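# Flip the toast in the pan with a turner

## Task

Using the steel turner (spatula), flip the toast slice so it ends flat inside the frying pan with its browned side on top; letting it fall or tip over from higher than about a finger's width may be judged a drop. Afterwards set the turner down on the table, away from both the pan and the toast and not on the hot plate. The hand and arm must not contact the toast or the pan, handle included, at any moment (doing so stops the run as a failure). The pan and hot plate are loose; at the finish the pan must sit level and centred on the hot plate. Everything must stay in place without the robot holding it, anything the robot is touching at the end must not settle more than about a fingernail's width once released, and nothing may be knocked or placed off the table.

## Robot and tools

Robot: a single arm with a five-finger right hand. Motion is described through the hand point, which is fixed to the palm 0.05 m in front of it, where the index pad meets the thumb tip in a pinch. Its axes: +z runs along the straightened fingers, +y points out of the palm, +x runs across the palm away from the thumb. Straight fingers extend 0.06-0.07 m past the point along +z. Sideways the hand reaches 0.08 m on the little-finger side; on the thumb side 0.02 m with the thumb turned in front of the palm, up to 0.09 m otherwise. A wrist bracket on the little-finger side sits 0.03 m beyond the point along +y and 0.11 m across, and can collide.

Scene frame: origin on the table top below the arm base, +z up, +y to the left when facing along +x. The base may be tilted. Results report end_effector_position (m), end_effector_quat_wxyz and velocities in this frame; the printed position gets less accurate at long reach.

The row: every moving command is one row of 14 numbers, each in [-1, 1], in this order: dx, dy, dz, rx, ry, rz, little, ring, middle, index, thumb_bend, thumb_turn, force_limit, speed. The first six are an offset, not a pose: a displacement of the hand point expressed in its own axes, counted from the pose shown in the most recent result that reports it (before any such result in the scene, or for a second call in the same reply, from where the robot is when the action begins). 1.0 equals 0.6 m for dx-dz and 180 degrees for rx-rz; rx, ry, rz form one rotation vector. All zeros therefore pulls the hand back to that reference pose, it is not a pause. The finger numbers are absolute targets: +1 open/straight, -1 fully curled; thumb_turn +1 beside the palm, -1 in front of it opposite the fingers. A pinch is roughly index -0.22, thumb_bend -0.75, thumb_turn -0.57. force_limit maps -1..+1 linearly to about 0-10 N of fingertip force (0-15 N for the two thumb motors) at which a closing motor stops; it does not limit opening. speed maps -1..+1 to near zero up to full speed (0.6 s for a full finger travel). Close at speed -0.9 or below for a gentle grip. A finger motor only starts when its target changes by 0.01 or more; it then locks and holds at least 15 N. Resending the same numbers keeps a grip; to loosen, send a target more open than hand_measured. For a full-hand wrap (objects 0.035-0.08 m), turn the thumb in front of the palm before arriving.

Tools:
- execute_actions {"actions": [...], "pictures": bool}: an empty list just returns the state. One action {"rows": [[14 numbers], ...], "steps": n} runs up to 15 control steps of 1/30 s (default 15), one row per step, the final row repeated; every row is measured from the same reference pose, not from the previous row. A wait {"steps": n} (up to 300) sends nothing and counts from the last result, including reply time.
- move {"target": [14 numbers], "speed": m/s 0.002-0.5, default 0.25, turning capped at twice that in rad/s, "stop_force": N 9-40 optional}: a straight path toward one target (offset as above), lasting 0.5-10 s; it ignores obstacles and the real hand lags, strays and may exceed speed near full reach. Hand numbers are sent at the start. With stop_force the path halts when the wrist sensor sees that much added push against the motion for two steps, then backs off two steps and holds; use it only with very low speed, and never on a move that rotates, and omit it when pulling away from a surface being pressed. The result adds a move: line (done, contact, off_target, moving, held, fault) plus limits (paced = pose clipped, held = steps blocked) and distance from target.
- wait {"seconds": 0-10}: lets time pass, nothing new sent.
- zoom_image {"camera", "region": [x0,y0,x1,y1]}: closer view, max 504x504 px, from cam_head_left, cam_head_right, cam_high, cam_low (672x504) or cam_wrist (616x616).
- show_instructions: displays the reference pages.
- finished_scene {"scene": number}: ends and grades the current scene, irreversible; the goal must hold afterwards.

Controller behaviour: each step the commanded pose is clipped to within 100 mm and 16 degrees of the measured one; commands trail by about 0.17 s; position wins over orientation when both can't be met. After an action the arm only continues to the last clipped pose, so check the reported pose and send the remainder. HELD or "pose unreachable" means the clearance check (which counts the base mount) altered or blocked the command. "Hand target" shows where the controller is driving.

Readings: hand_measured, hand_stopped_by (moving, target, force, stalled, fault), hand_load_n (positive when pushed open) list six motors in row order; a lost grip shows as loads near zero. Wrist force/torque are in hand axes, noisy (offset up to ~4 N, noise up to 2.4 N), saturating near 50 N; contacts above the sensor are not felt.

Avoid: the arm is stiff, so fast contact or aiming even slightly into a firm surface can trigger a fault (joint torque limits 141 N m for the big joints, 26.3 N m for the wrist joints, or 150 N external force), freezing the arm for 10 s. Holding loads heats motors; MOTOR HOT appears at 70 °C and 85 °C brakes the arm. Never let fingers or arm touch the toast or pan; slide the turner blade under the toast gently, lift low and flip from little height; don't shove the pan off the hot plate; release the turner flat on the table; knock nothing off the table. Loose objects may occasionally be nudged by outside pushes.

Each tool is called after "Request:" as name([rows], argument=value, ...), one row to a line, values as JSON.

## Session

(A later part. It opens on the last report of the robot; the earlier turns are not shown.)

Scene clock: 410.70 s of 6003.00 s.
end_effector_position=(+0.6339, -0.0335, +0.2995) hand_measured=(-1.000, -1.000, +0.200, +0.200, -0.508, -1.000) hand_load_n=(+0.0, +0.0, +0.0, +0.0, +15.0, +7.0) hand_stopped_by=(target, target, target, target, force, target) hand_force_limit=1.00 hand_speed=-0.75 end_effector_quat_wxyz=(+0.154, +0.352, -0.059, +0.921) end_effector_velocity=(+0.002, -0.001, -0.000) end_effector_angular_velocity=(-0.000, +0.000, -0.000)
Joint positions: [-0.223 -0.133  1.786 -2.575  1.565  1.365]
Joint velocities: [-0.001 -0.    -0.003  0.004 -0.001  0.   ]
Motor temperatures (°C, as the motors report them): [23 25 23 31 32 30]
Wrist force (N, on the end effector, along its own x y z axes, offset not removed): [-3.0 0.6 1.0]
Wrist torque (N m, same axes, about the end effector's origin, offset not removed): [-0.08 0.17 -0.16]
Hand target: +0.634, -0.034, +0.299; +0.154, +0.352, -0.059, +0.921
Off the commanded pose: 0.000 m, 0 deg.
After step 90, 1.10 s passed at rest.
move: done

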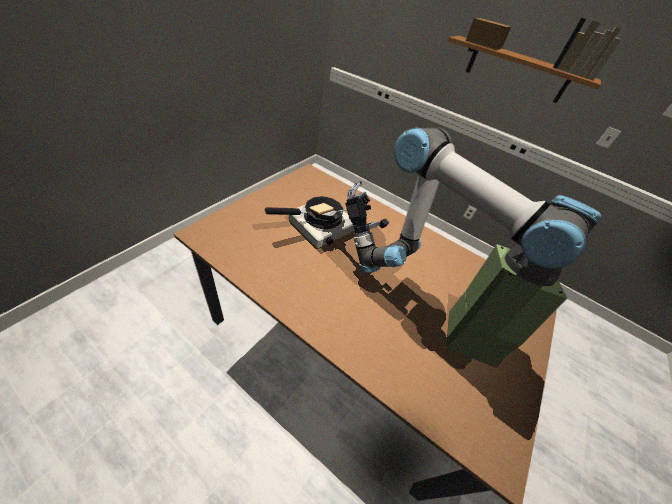

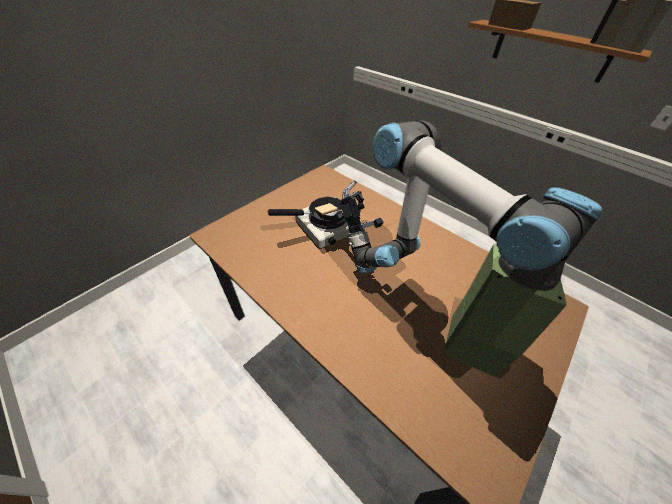

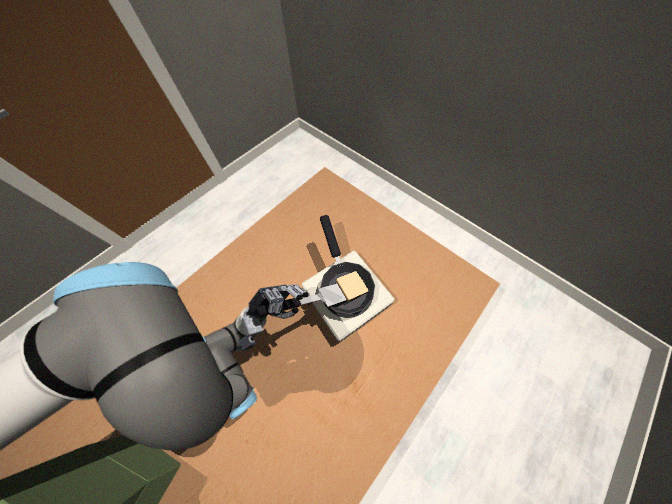

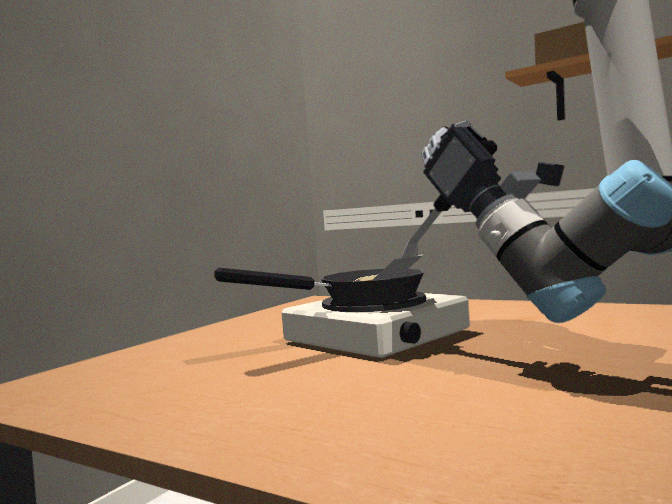

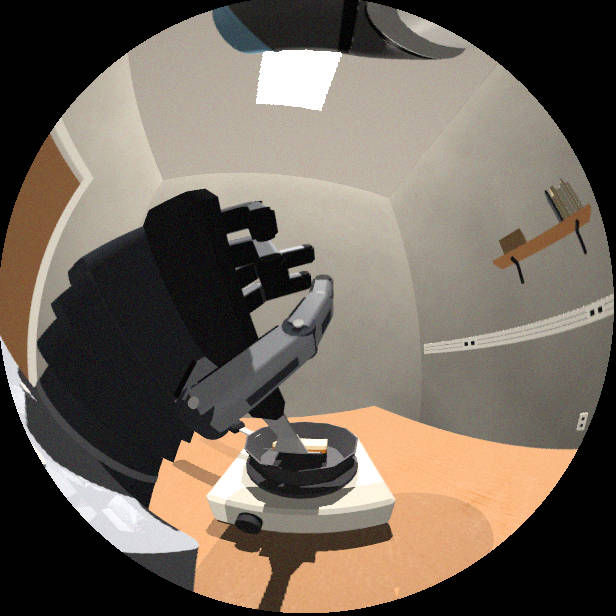

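Request:
move(target=[0.0031,0,0.0533,0,0,0,-1,-1,0.2,0.2,-0.95,-1,1,-0.75], speed=0.007)

Request:
zoom_image(camera="cam_low", region=[310,220,450,320])

Request:
zoom_image(camera="cam_high", region=[300,255,385,325])

Scene clock: 421.90 s of 6003.00 s.
end_effector_position=(+0.6526, -0.0400, +0.3244) hand_measured=(-1.000, -1.000, +0.200, +0.200, -0.508, -1.000) hand_load_n=(+0.0, +0.0, +0.0, +0.0, +15.0, +7.0) hand_stopped_by=(target, target, target, target, force, target) hand_force_limit=1.00 hand_speed=-0.75 end_effector_quat_wxyz=(+0.154, +0.352, -0.059, +0.921) end_effector_velocity=(+0.001, -0.000, +0.001) end_effector_angular_velocity=(+0.000, +0.001, -0.000)
Joint positions: [-0.222 -0.199  1.794 -2.518  1.565  1.365]
Joint velocities: [-0.    -0.003  0.     0.003  0.     0.   ]
Motor temperatures (°C, as the motors report them): [23 25 23 31 32 30]
Wrist force (N, on the end effector, along its own x y z axes, offset not removed): [-3.3 -0.7 0.3]
Wrist torque (N m, same axes, about the end effector's origin, offset not removed): [-0.20 0.19 -0.27]
Hand target: +0.653, -0.040, +0.325; +0.154, +0.352, -0.059, +0.921
Off the commanded pose: 0.000 m, 0 deg.
After step 90, 3.43 s passed at rest.
move: done

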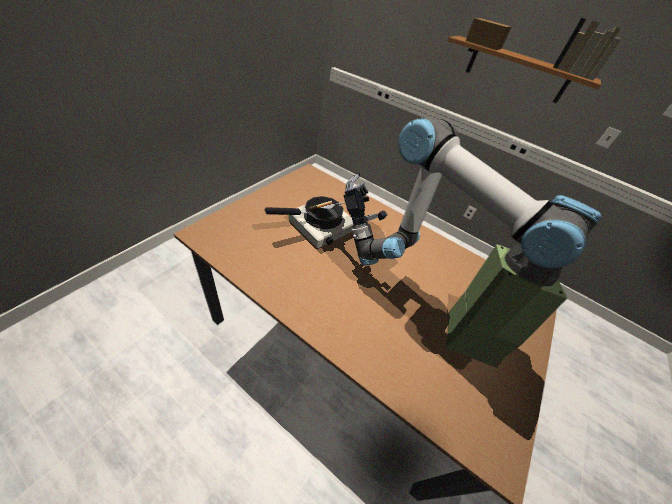

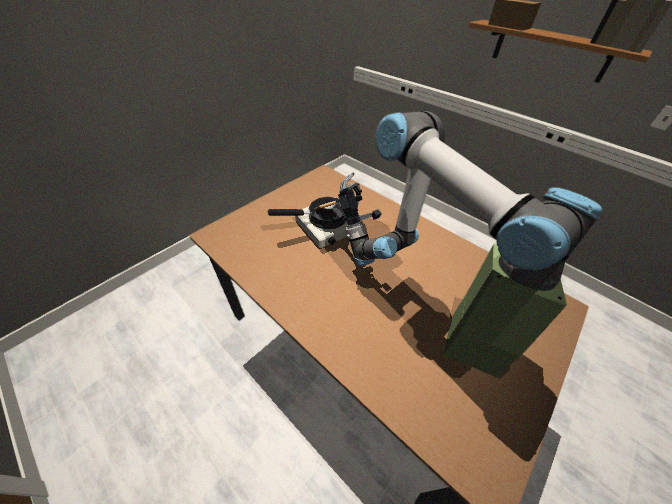

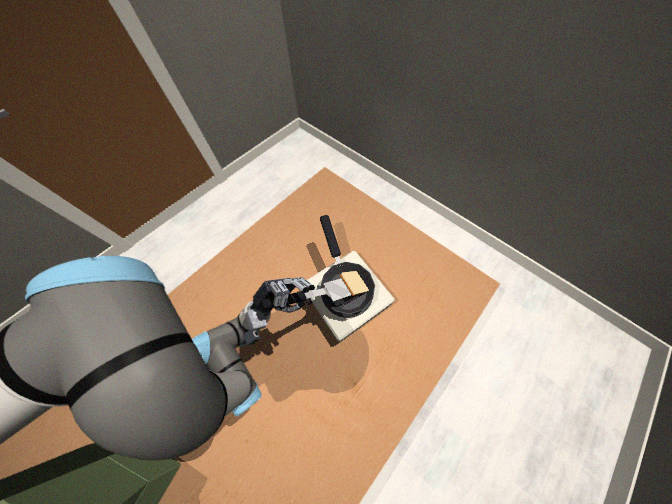

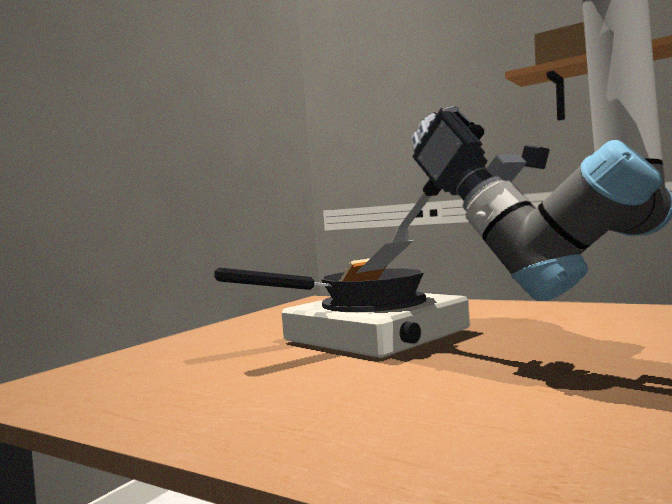

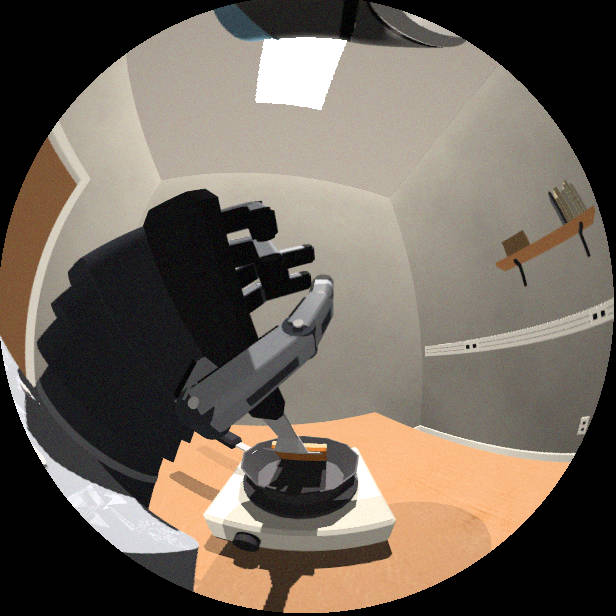

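Region (310, 220, 450, 320) of cam_low's 672x504 image, scaled by 3.600, with more detail than that image has; it fills the top 360 rows of this view, and the rest is white.

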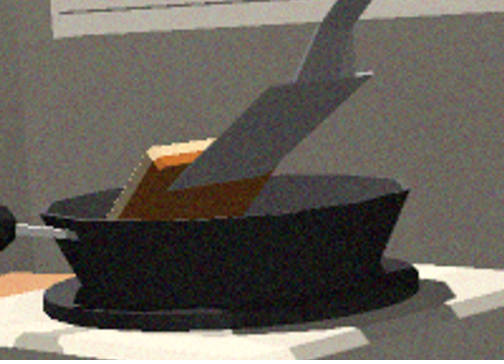

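Region (300, 255, 385, 325) of cam_high's 672x504 image, scaled by 5.929, with more detail than that image has; it fills the top 415 rows of this view, and the rest is white.

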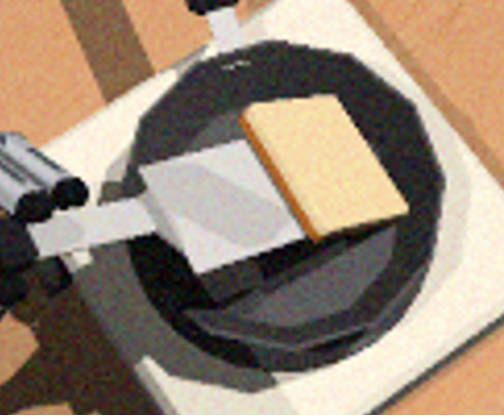

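Good. Forward 25 mm.

Request:
move(target=[-0.031,0,0.0279,0,0,0,-1,-1,0.2,0.2,-0.95,-1,1,-0.75], speed=0.006)

Request:
zoom_image(camera="cam_low", region=[310,220,450,320])

Request:
zoom_image(camera="cam_high", region=[300,255,385,325])

Scene clock: 431.00 s of 6003.00 s.
end_effector_position=(+0.6761, -0.0482, +0.3245) hand_measured=(-1.000, -1.000, +0.200, +0.200, -0.508, -1.000) hand_load_n=(+0.0, +0.0, +0.0, +0.0, +15.0, +7.0) hand_stopped_by=(target, target, target, target, force, target) hand_force_limit=1.00 hand_speed=-0.75 end_effector_quat_wxyz=(+0.154, +0.352, -0.059, +0.921) end_effector_velocity=(+0.002, -0.000, +0.000) end_effector_angular_velocity=(+0.000, -0.001, +0.001)
Joint positions: [-0.23  -0.205  1.738 -2.457  1.561  1.37 ]
Joint velocities: [ 0.    -0.    -0.004  0.004 -0.001  0.001]
Motor temperatures (°C, as the motors report them): [23 25 23 31 32 30]
Wrist force (N, on the end effector, along its own x y z axes, offset not removed): [-3.7 1.4 1.0]
Wrist torque (N m, same axes, about the end effector's origin, offset not removed): [-0.07 0.15 -0.18]
Hand target: +0.676, -0.048, +0.324; +0.154, +0.352, -0.059, +0.921
Off the commanded pose: 0.000 m, 0 deg.
After step 90, 1.73 s passed at rest.
move: done

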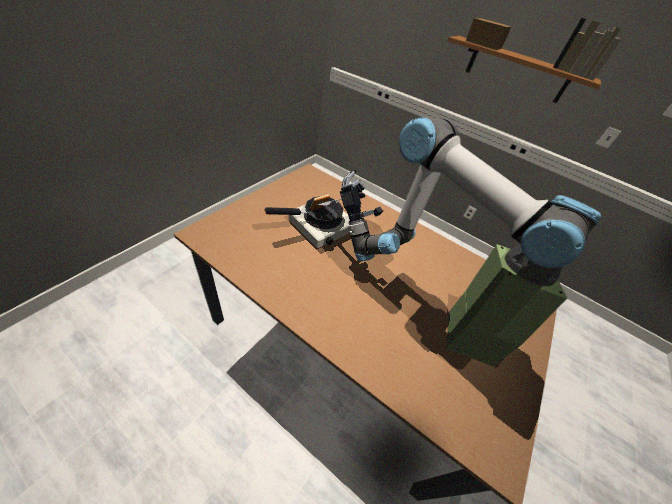

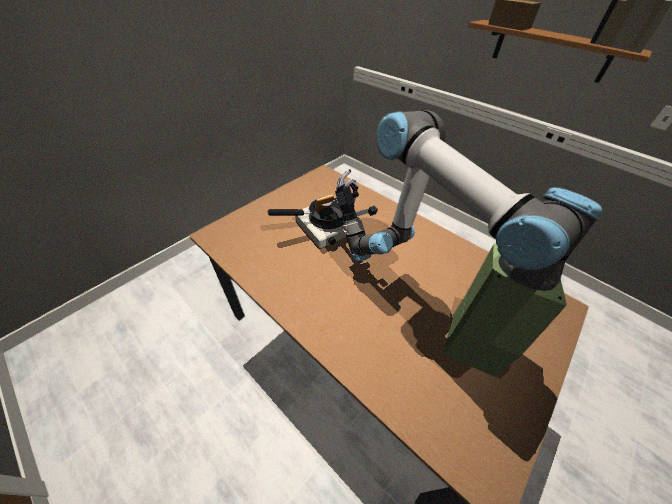

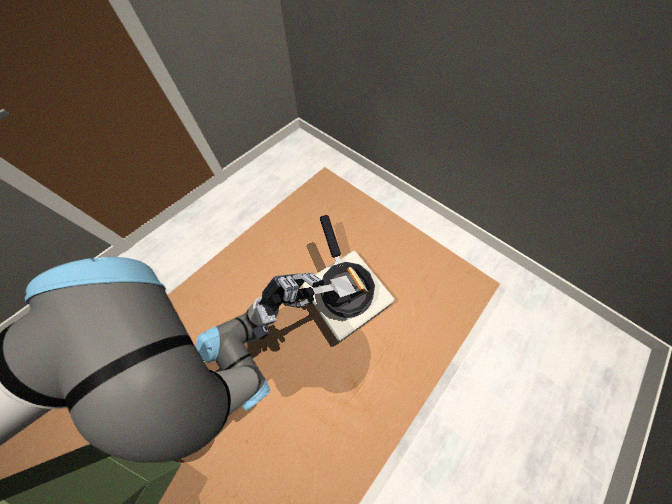

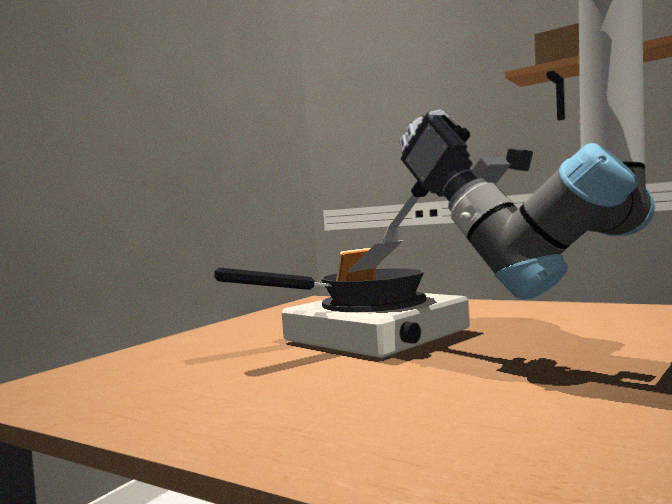

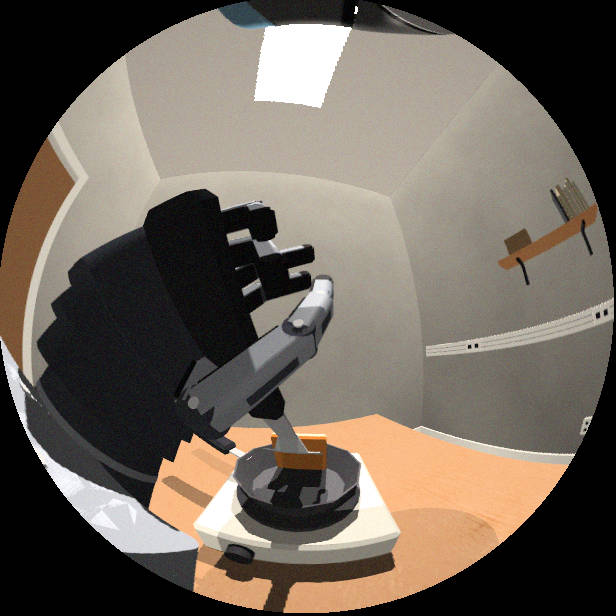

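Region (310, 220, 450, 320) of cam_low's 672x504 image, scaled by 3.600, with more detail than that image has; it fills the top 360 rows of this view, and the rest is white.

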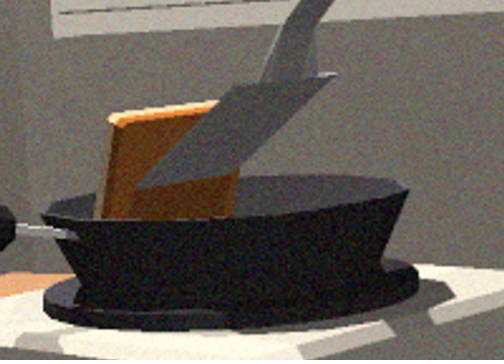

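Region (300, 255, 385, 325) of cam_high's 672x504 image, scaled by 5.929, with more detail than that image has; it fills the top 415 rows of this view, and the rest is white.

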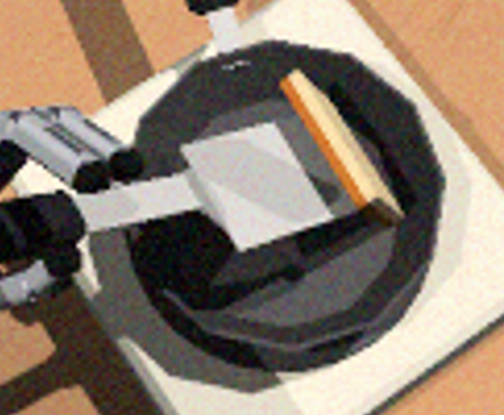

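≈73°. 9 mm more, slow.

Request:
move(target=[-0.0111,0,0.01,0,0,0,-1,-1,0.2,0.2,-0.95,-1,1,-0.75], speed=0.003)

Request:
zoom_image(camera="cam_low", region=[310,220,450,320])

Request:
zoom_image(camera="cam_high", region=[300,255,385,325])

Scene clock: 438.77 s of 6003.00 s.
end_effector_position=(+0.6845, -0.0511, +0.3245) hand_measured=(-1.000, -1.000, +0.200, +0.200, -0.508, -1.000) hand_load_n=(+0.0, +0.0, +0.0, +0.0, +15.0, +7.0) hand_stopped_by=(target, target, target, target, force, target) hand_force_limit=1.00 hand_speed=-0.75 end_effector_quat_wxyz=(+0.154, +0.352, -0.059, +0.921) end_effector_velocity=(+0.001, -0.000, +0.000) end_effector_angular_velocity=(+0.000, -0.000, -0.000)
Joint positions: [-0.232 -0.206  1.718 -2.435  1.559  1.372]
Joint velocities: [-0.    -0.    -0.002  0.002  0.     0.   ]
Motor temperatures (°C, as the motors report them): [23 25 23 31 32 30]
Wrist force (N, on the end effector, along its own x y z axes, offset not removed): [-2.6 1.2 2.8]
Wrist torque (N m, same axes, about the end effector's origin, offset not removed): [0.03 0.01 -0.34]
Hand target: +0.685, -0.051, +0.325; +0.154, +0.352, -0.059, +0.921
Off the commanded pose: 0.000 m, 0 deg.
After step 90, 1.60 s passed at rest.
move: done

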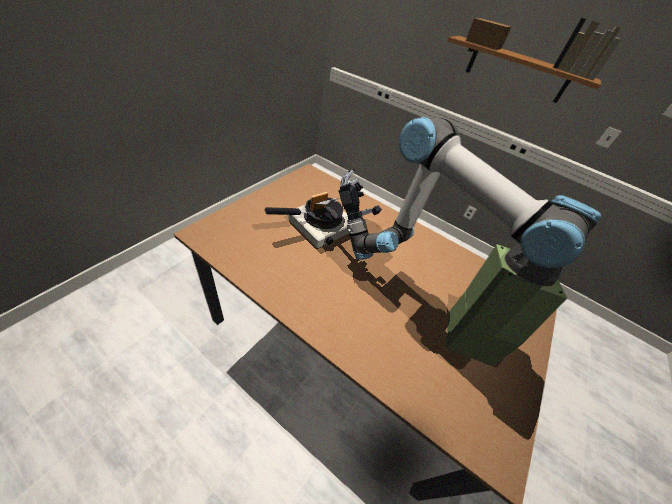

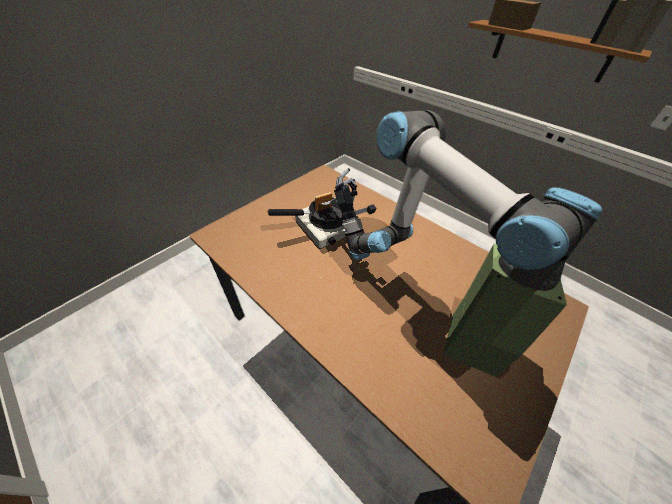

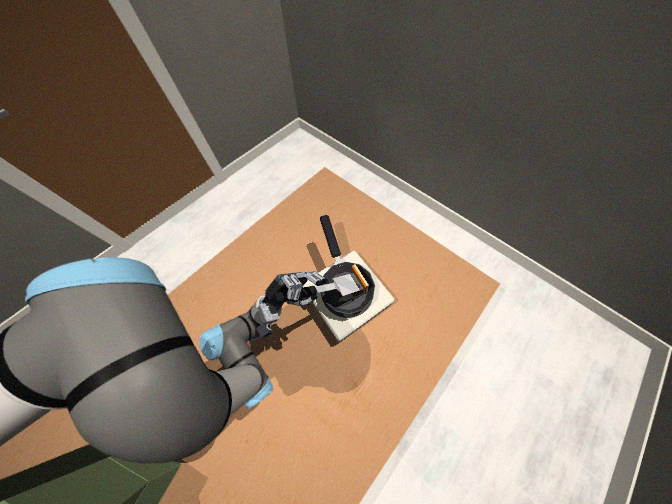

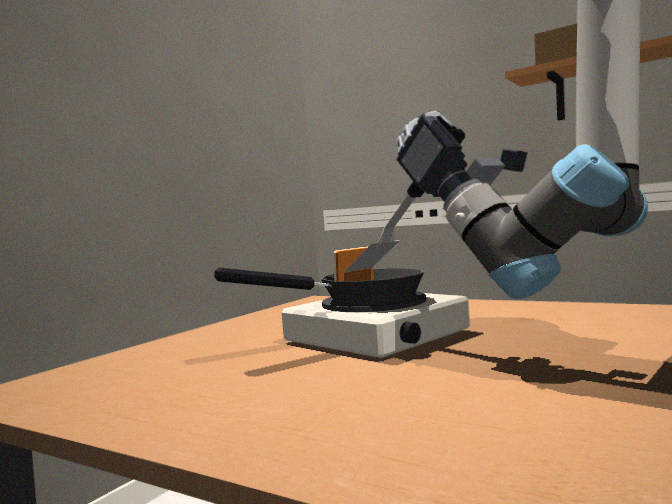

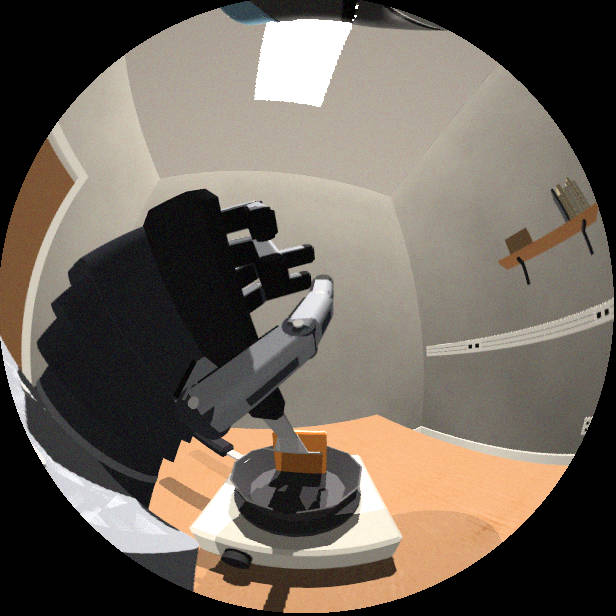

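Region (310, 220, 450, 320) of cam_low's 672x504 image, scaled by 3.600, with more detail than that image has; it fills the top 360 rows of this view, and the rest is white.

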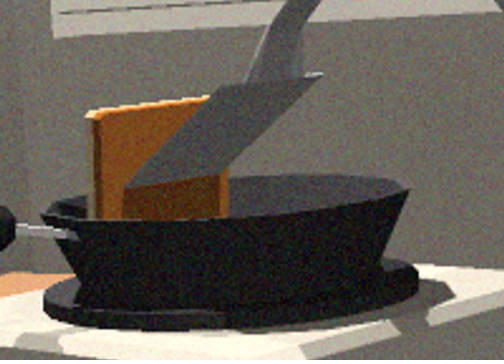

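Region (300, 255, 385, 325) of cam_high's 672x504 image, scaled by 5.929, with more detail than that image has; it fills the top 415 rows of this view, and the rest is white.

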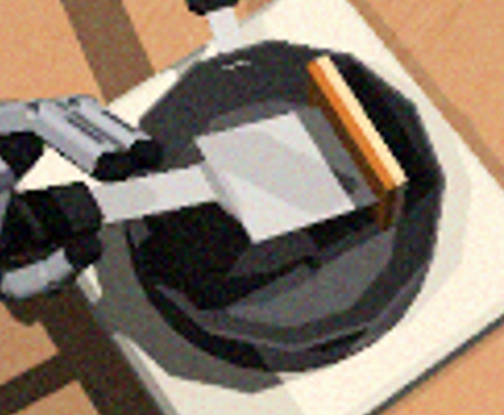

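Request:
move(target=[0.0074,0,-0.0067,0,0,0,-1,-1,0.2,0.2,-0.95,-1,1,-0.75], speed=0.004)

Request:
zoom_image(camera="cam_low", region=[310,220,450,320])

Request:
zoom_image(camera="cam_high", region=[300,255,385,325])

Scene clock: 446.20 s of 6003.00 s.
end_effector_position=(+0.6790, -0.0491, +0.3245) hand_measured=(-1.000, -1.000, +0.200, +0.200, -0.508, -1.000) hand_load_n=(+0.0, +0.0, +0.0, +0.0, +15.0, +7.0) hand_stopped_by=(target, target, target, target, force, target) hand_force_limit=1.00 hand_speed=-0.75 end_effector_quat_wxyz=(+0.154, +0.352, -0.059, +0.921) end_effector_velocity=(-0.001, +0.000, -0.000) end_effector_angular_velocity=(+0.001, +0.000, -0.001)
Joint positions: [-0.231 -0.205  1.731 -2.449  1.56   1.371]
Joint velocities: [ 0.001  0.     0.002 -0.002  0.001 -0.001]
Motor temperatures (°C, as the motors report them): [23 25 23 31 32 30]
Wrist force (N, on the end effector, along its own x y z axes, offset not removed): [-2.5 0.4 1.5]
Wrist torque (N m, same axes, about the end effector's origin, offset not removed): [-0.16 0.12 -0.06]
Hand target: +0.679, -0.049, +0.324; +0.154, +0.352, -0.059, +0.921
Off the commanded pose: 0.000 m, 0 deg.
After step 90, 2.70 s passed at rest.
move: done

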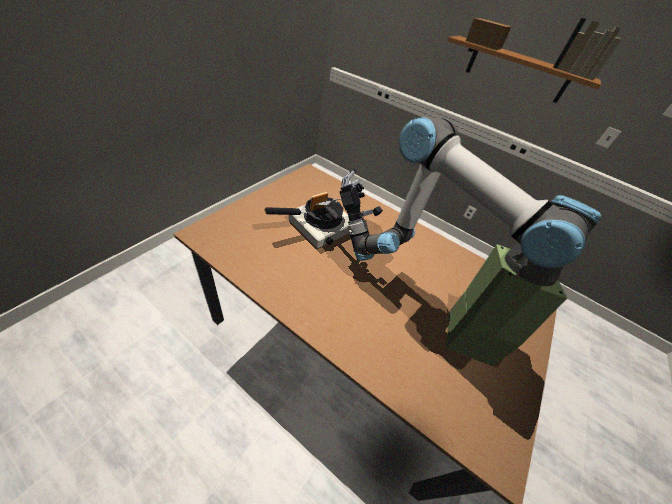

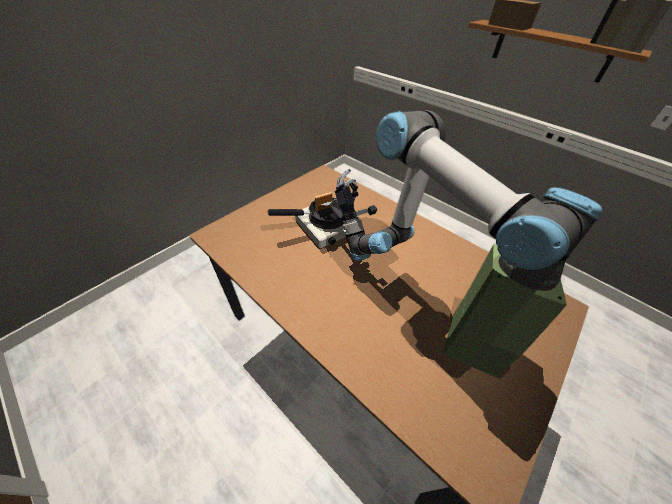

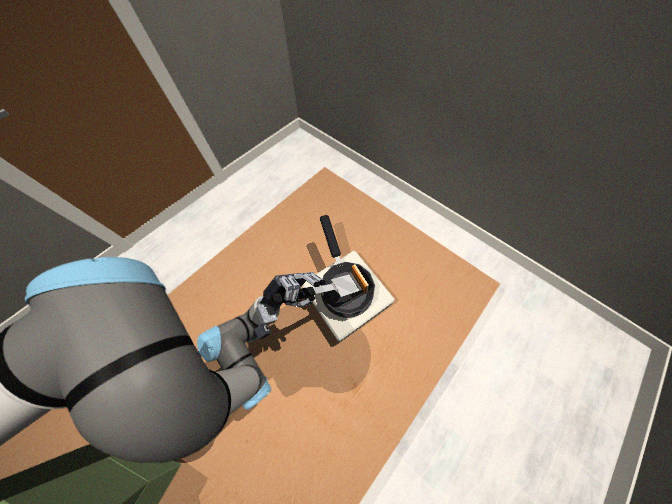

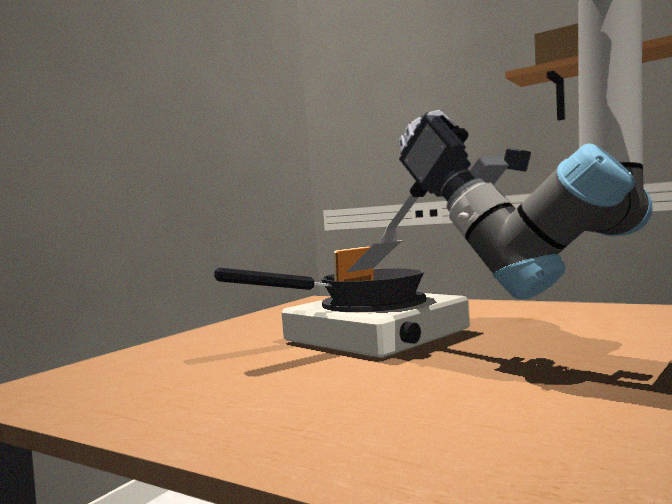

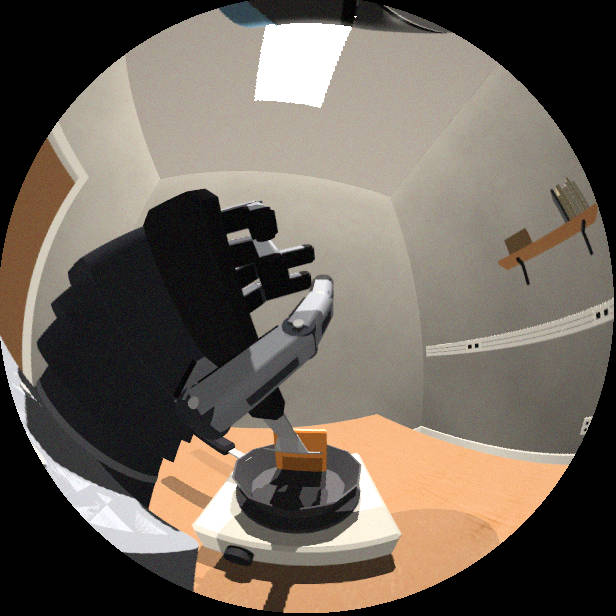

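Region (310, 220, 450, 320) of cam_low's 672x504 image, scaled by 3.600, with more detail than that image has; it fills the top 360 rows of this view, and the rest is white.

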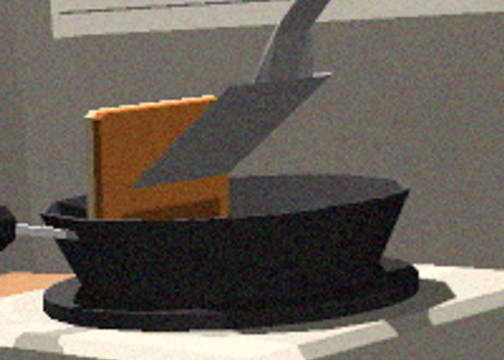

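Region (300, 255, 385, 325) of cam_high's 672x504 image, scaled by 5.929, with more detail than that image has; it fills the top 415 rows of this view, and the rest is white.

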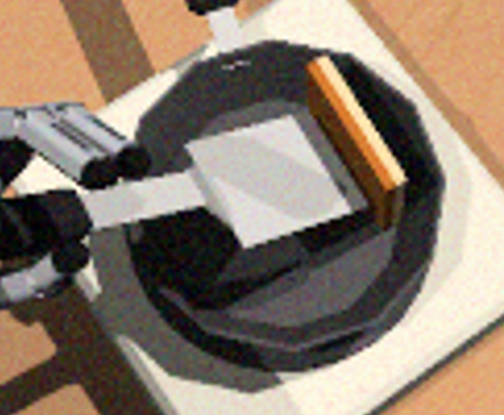

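Request:
move(target=[-0.0858,0,0.1135,0,-0.1278,0,-1,-1,0.2,0.2,-0.95,-1,1,-0.75], speed=0.05)

Request:
move(target=[-0.0347,0,-0.0162,0,0,0,-1,-1,0.2,0.2,-0.95,-1,1,-0.75], speed=0.004, stop_force=9)

Request:
zoom_image(camera="cam_wrist", region=[240,400,380,500])

Scene clock: 459.57 s of 6003.00 s.
end_effector_position=(+0.7578, -0.0765, +0.3408) hand_measured=(-1.000, -1.000, +0.200, +0.200, -0.508, -1.000) hand_load_n=(+0.0, +0.0, +0.0, +0.0, +15.0, +7.0) hand_stopped_by=(target, target, target, target, force, target) hand_force_limit=1.00 hand_speed=-0.75 end_effector_quat_wxyz=(+0.139, +0.528, -0.089, +0.833) end_effector_velocity=(+0.002, -0.001, +0.000) end_effector_angular_velocity=(+0.005, +0.013, -0.001)
Joint positions: [-0.213 -0.491  1.762 -1.802  1.654  1.374]
Joint velocities: [ 0.001 -0.008 -0.003  0.025  0.005  0.   ]
Motor temperatures (°C, as the motors report them): [23 25 23 31 32 30]
Wrist force (N, on the end effector, along its own x y z axes, offset not removed): [-0.8 1.1 0.6]
Wrist torque (N m, same axes, about the end effector's origin, offset not removed): [0.09 -0.12 0.05]
Hand target: +0.758, -0.077, +0.341; +0.139, +0.529, -0.089, +0.833
Off the commanded pose: 0.000 m, 0 deg.
After step 90, 6.03 s passed at rest.
move: done

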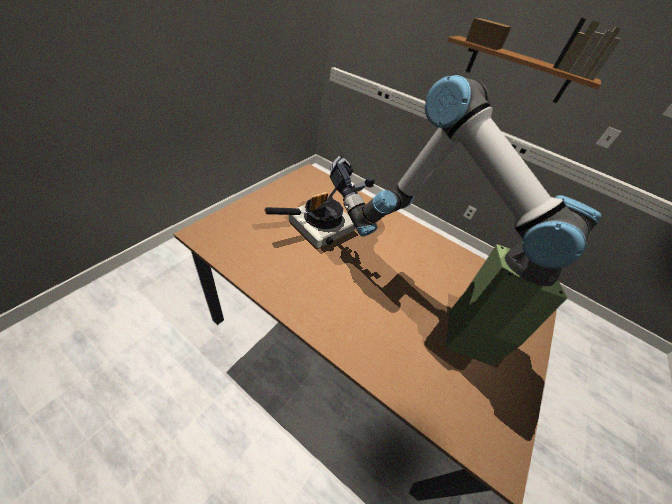

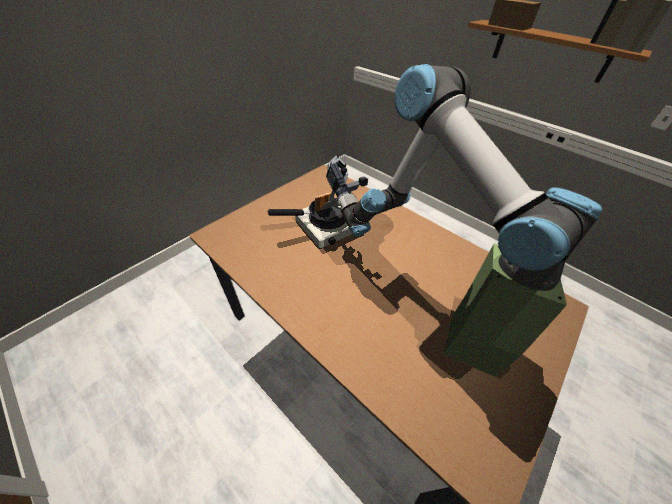

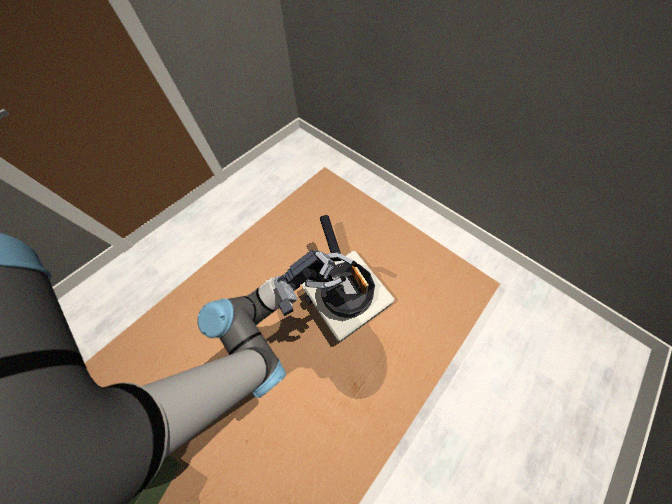

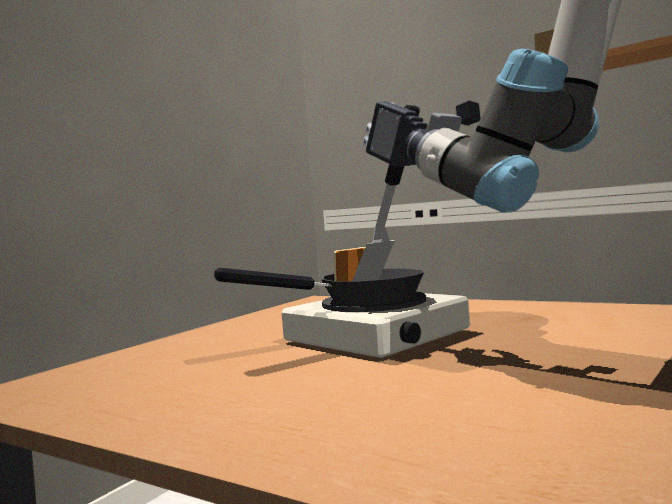

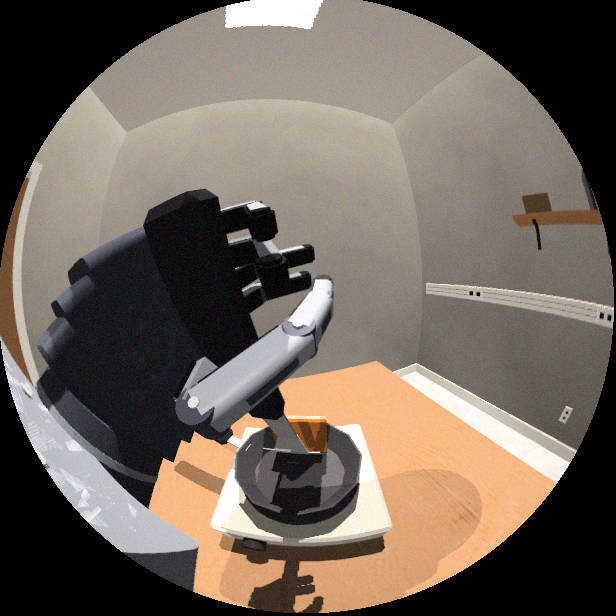

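Scene clock: 464.63 s of 6003.00 s.
end_effector_position=(+0.7579, -0.0765, +0.3222) hand_measured=(-1.000, -1.000, +0.200, +0.200, -0.508, -1.000) hand_load_n=(+0.0, +0.0, +0.0, +0.0, +15.0, +7.0) hand_stopped_by=(target, target, target, target, force, target) hand_force_limit=1.00 hand_speed=-0.75 end_effector_quat_wxyz=(+0.139, +0.528, -0.089, +0.833) end_effector_velocity=(-0.000, +0.000, +0.000) end_effector_angular_velocity=(+0.001, +0.003, +0.001)
Joint positions: [-0.218 -0.448  1.738 -1.822  1.65   1.376]
Joint velocities: [-0.    -0.003  0.002  0.004 -0.     0.001]
Motor temperatures (°C, as the motors report them): [23 25 23 31 32 30]
Wrist force (N, on the end effector, along its own x y z axes, offset not removed): [3.2 1.2 5.7]
Wrist torque (N m, same axes, about the end effector's origin, offset not removed): [-0.19 0.76 0.33]
Hand target: +0.758, -0.076, +0.322; +0.139, +0.528, -0.089, +0.833
Off the commanded pose: 0.004 m, 0 deg.
move: contact

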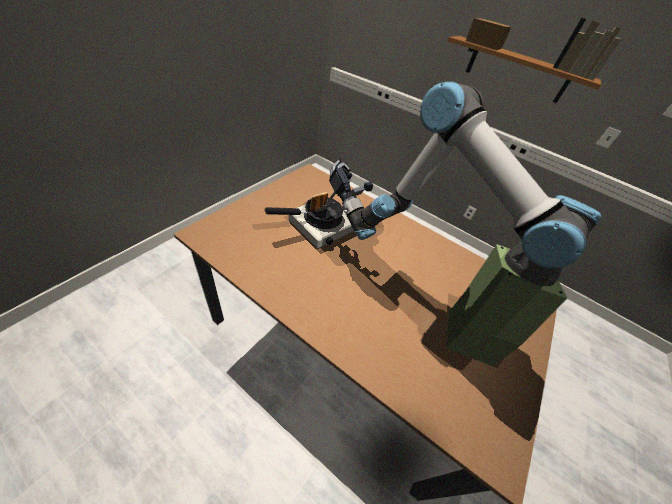

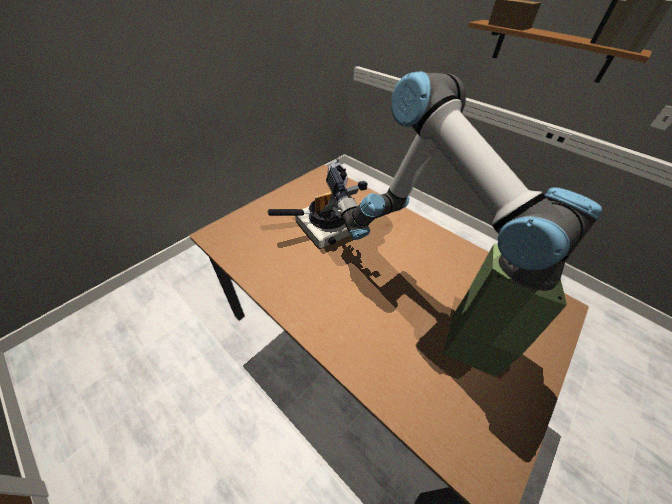

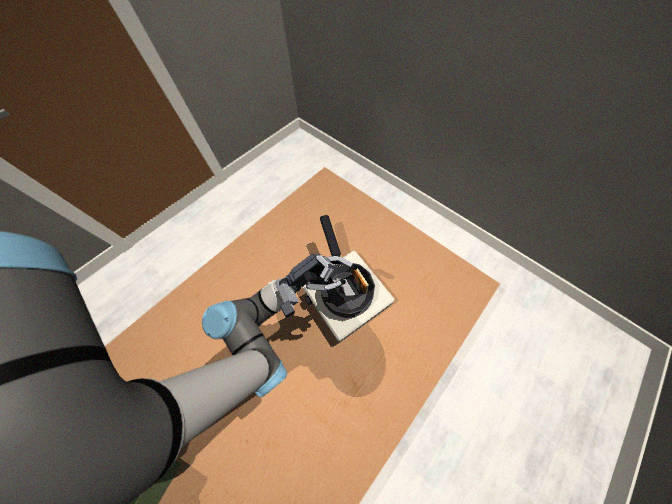

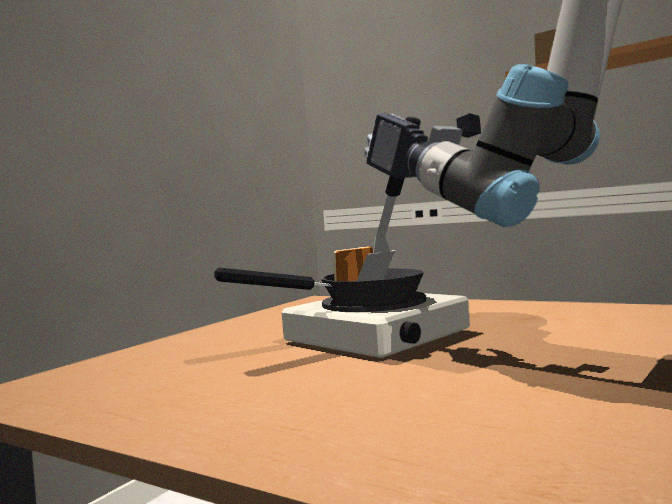

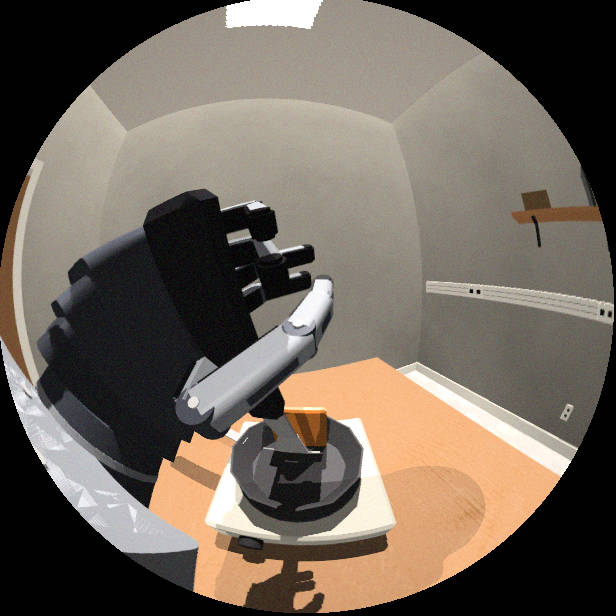

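Region (240, 400, 380, 500) of cam_wrist's 616x616 image, scaled by 3.600, with more detail than that image has; it fills the top 360 rows of this view, and the rest is white.

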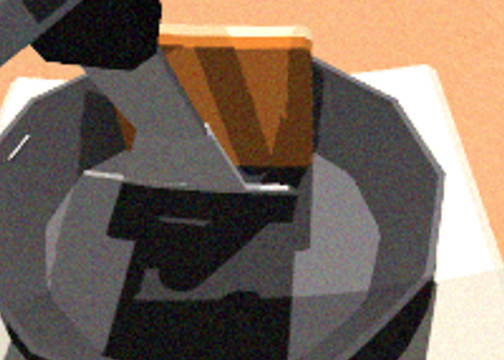

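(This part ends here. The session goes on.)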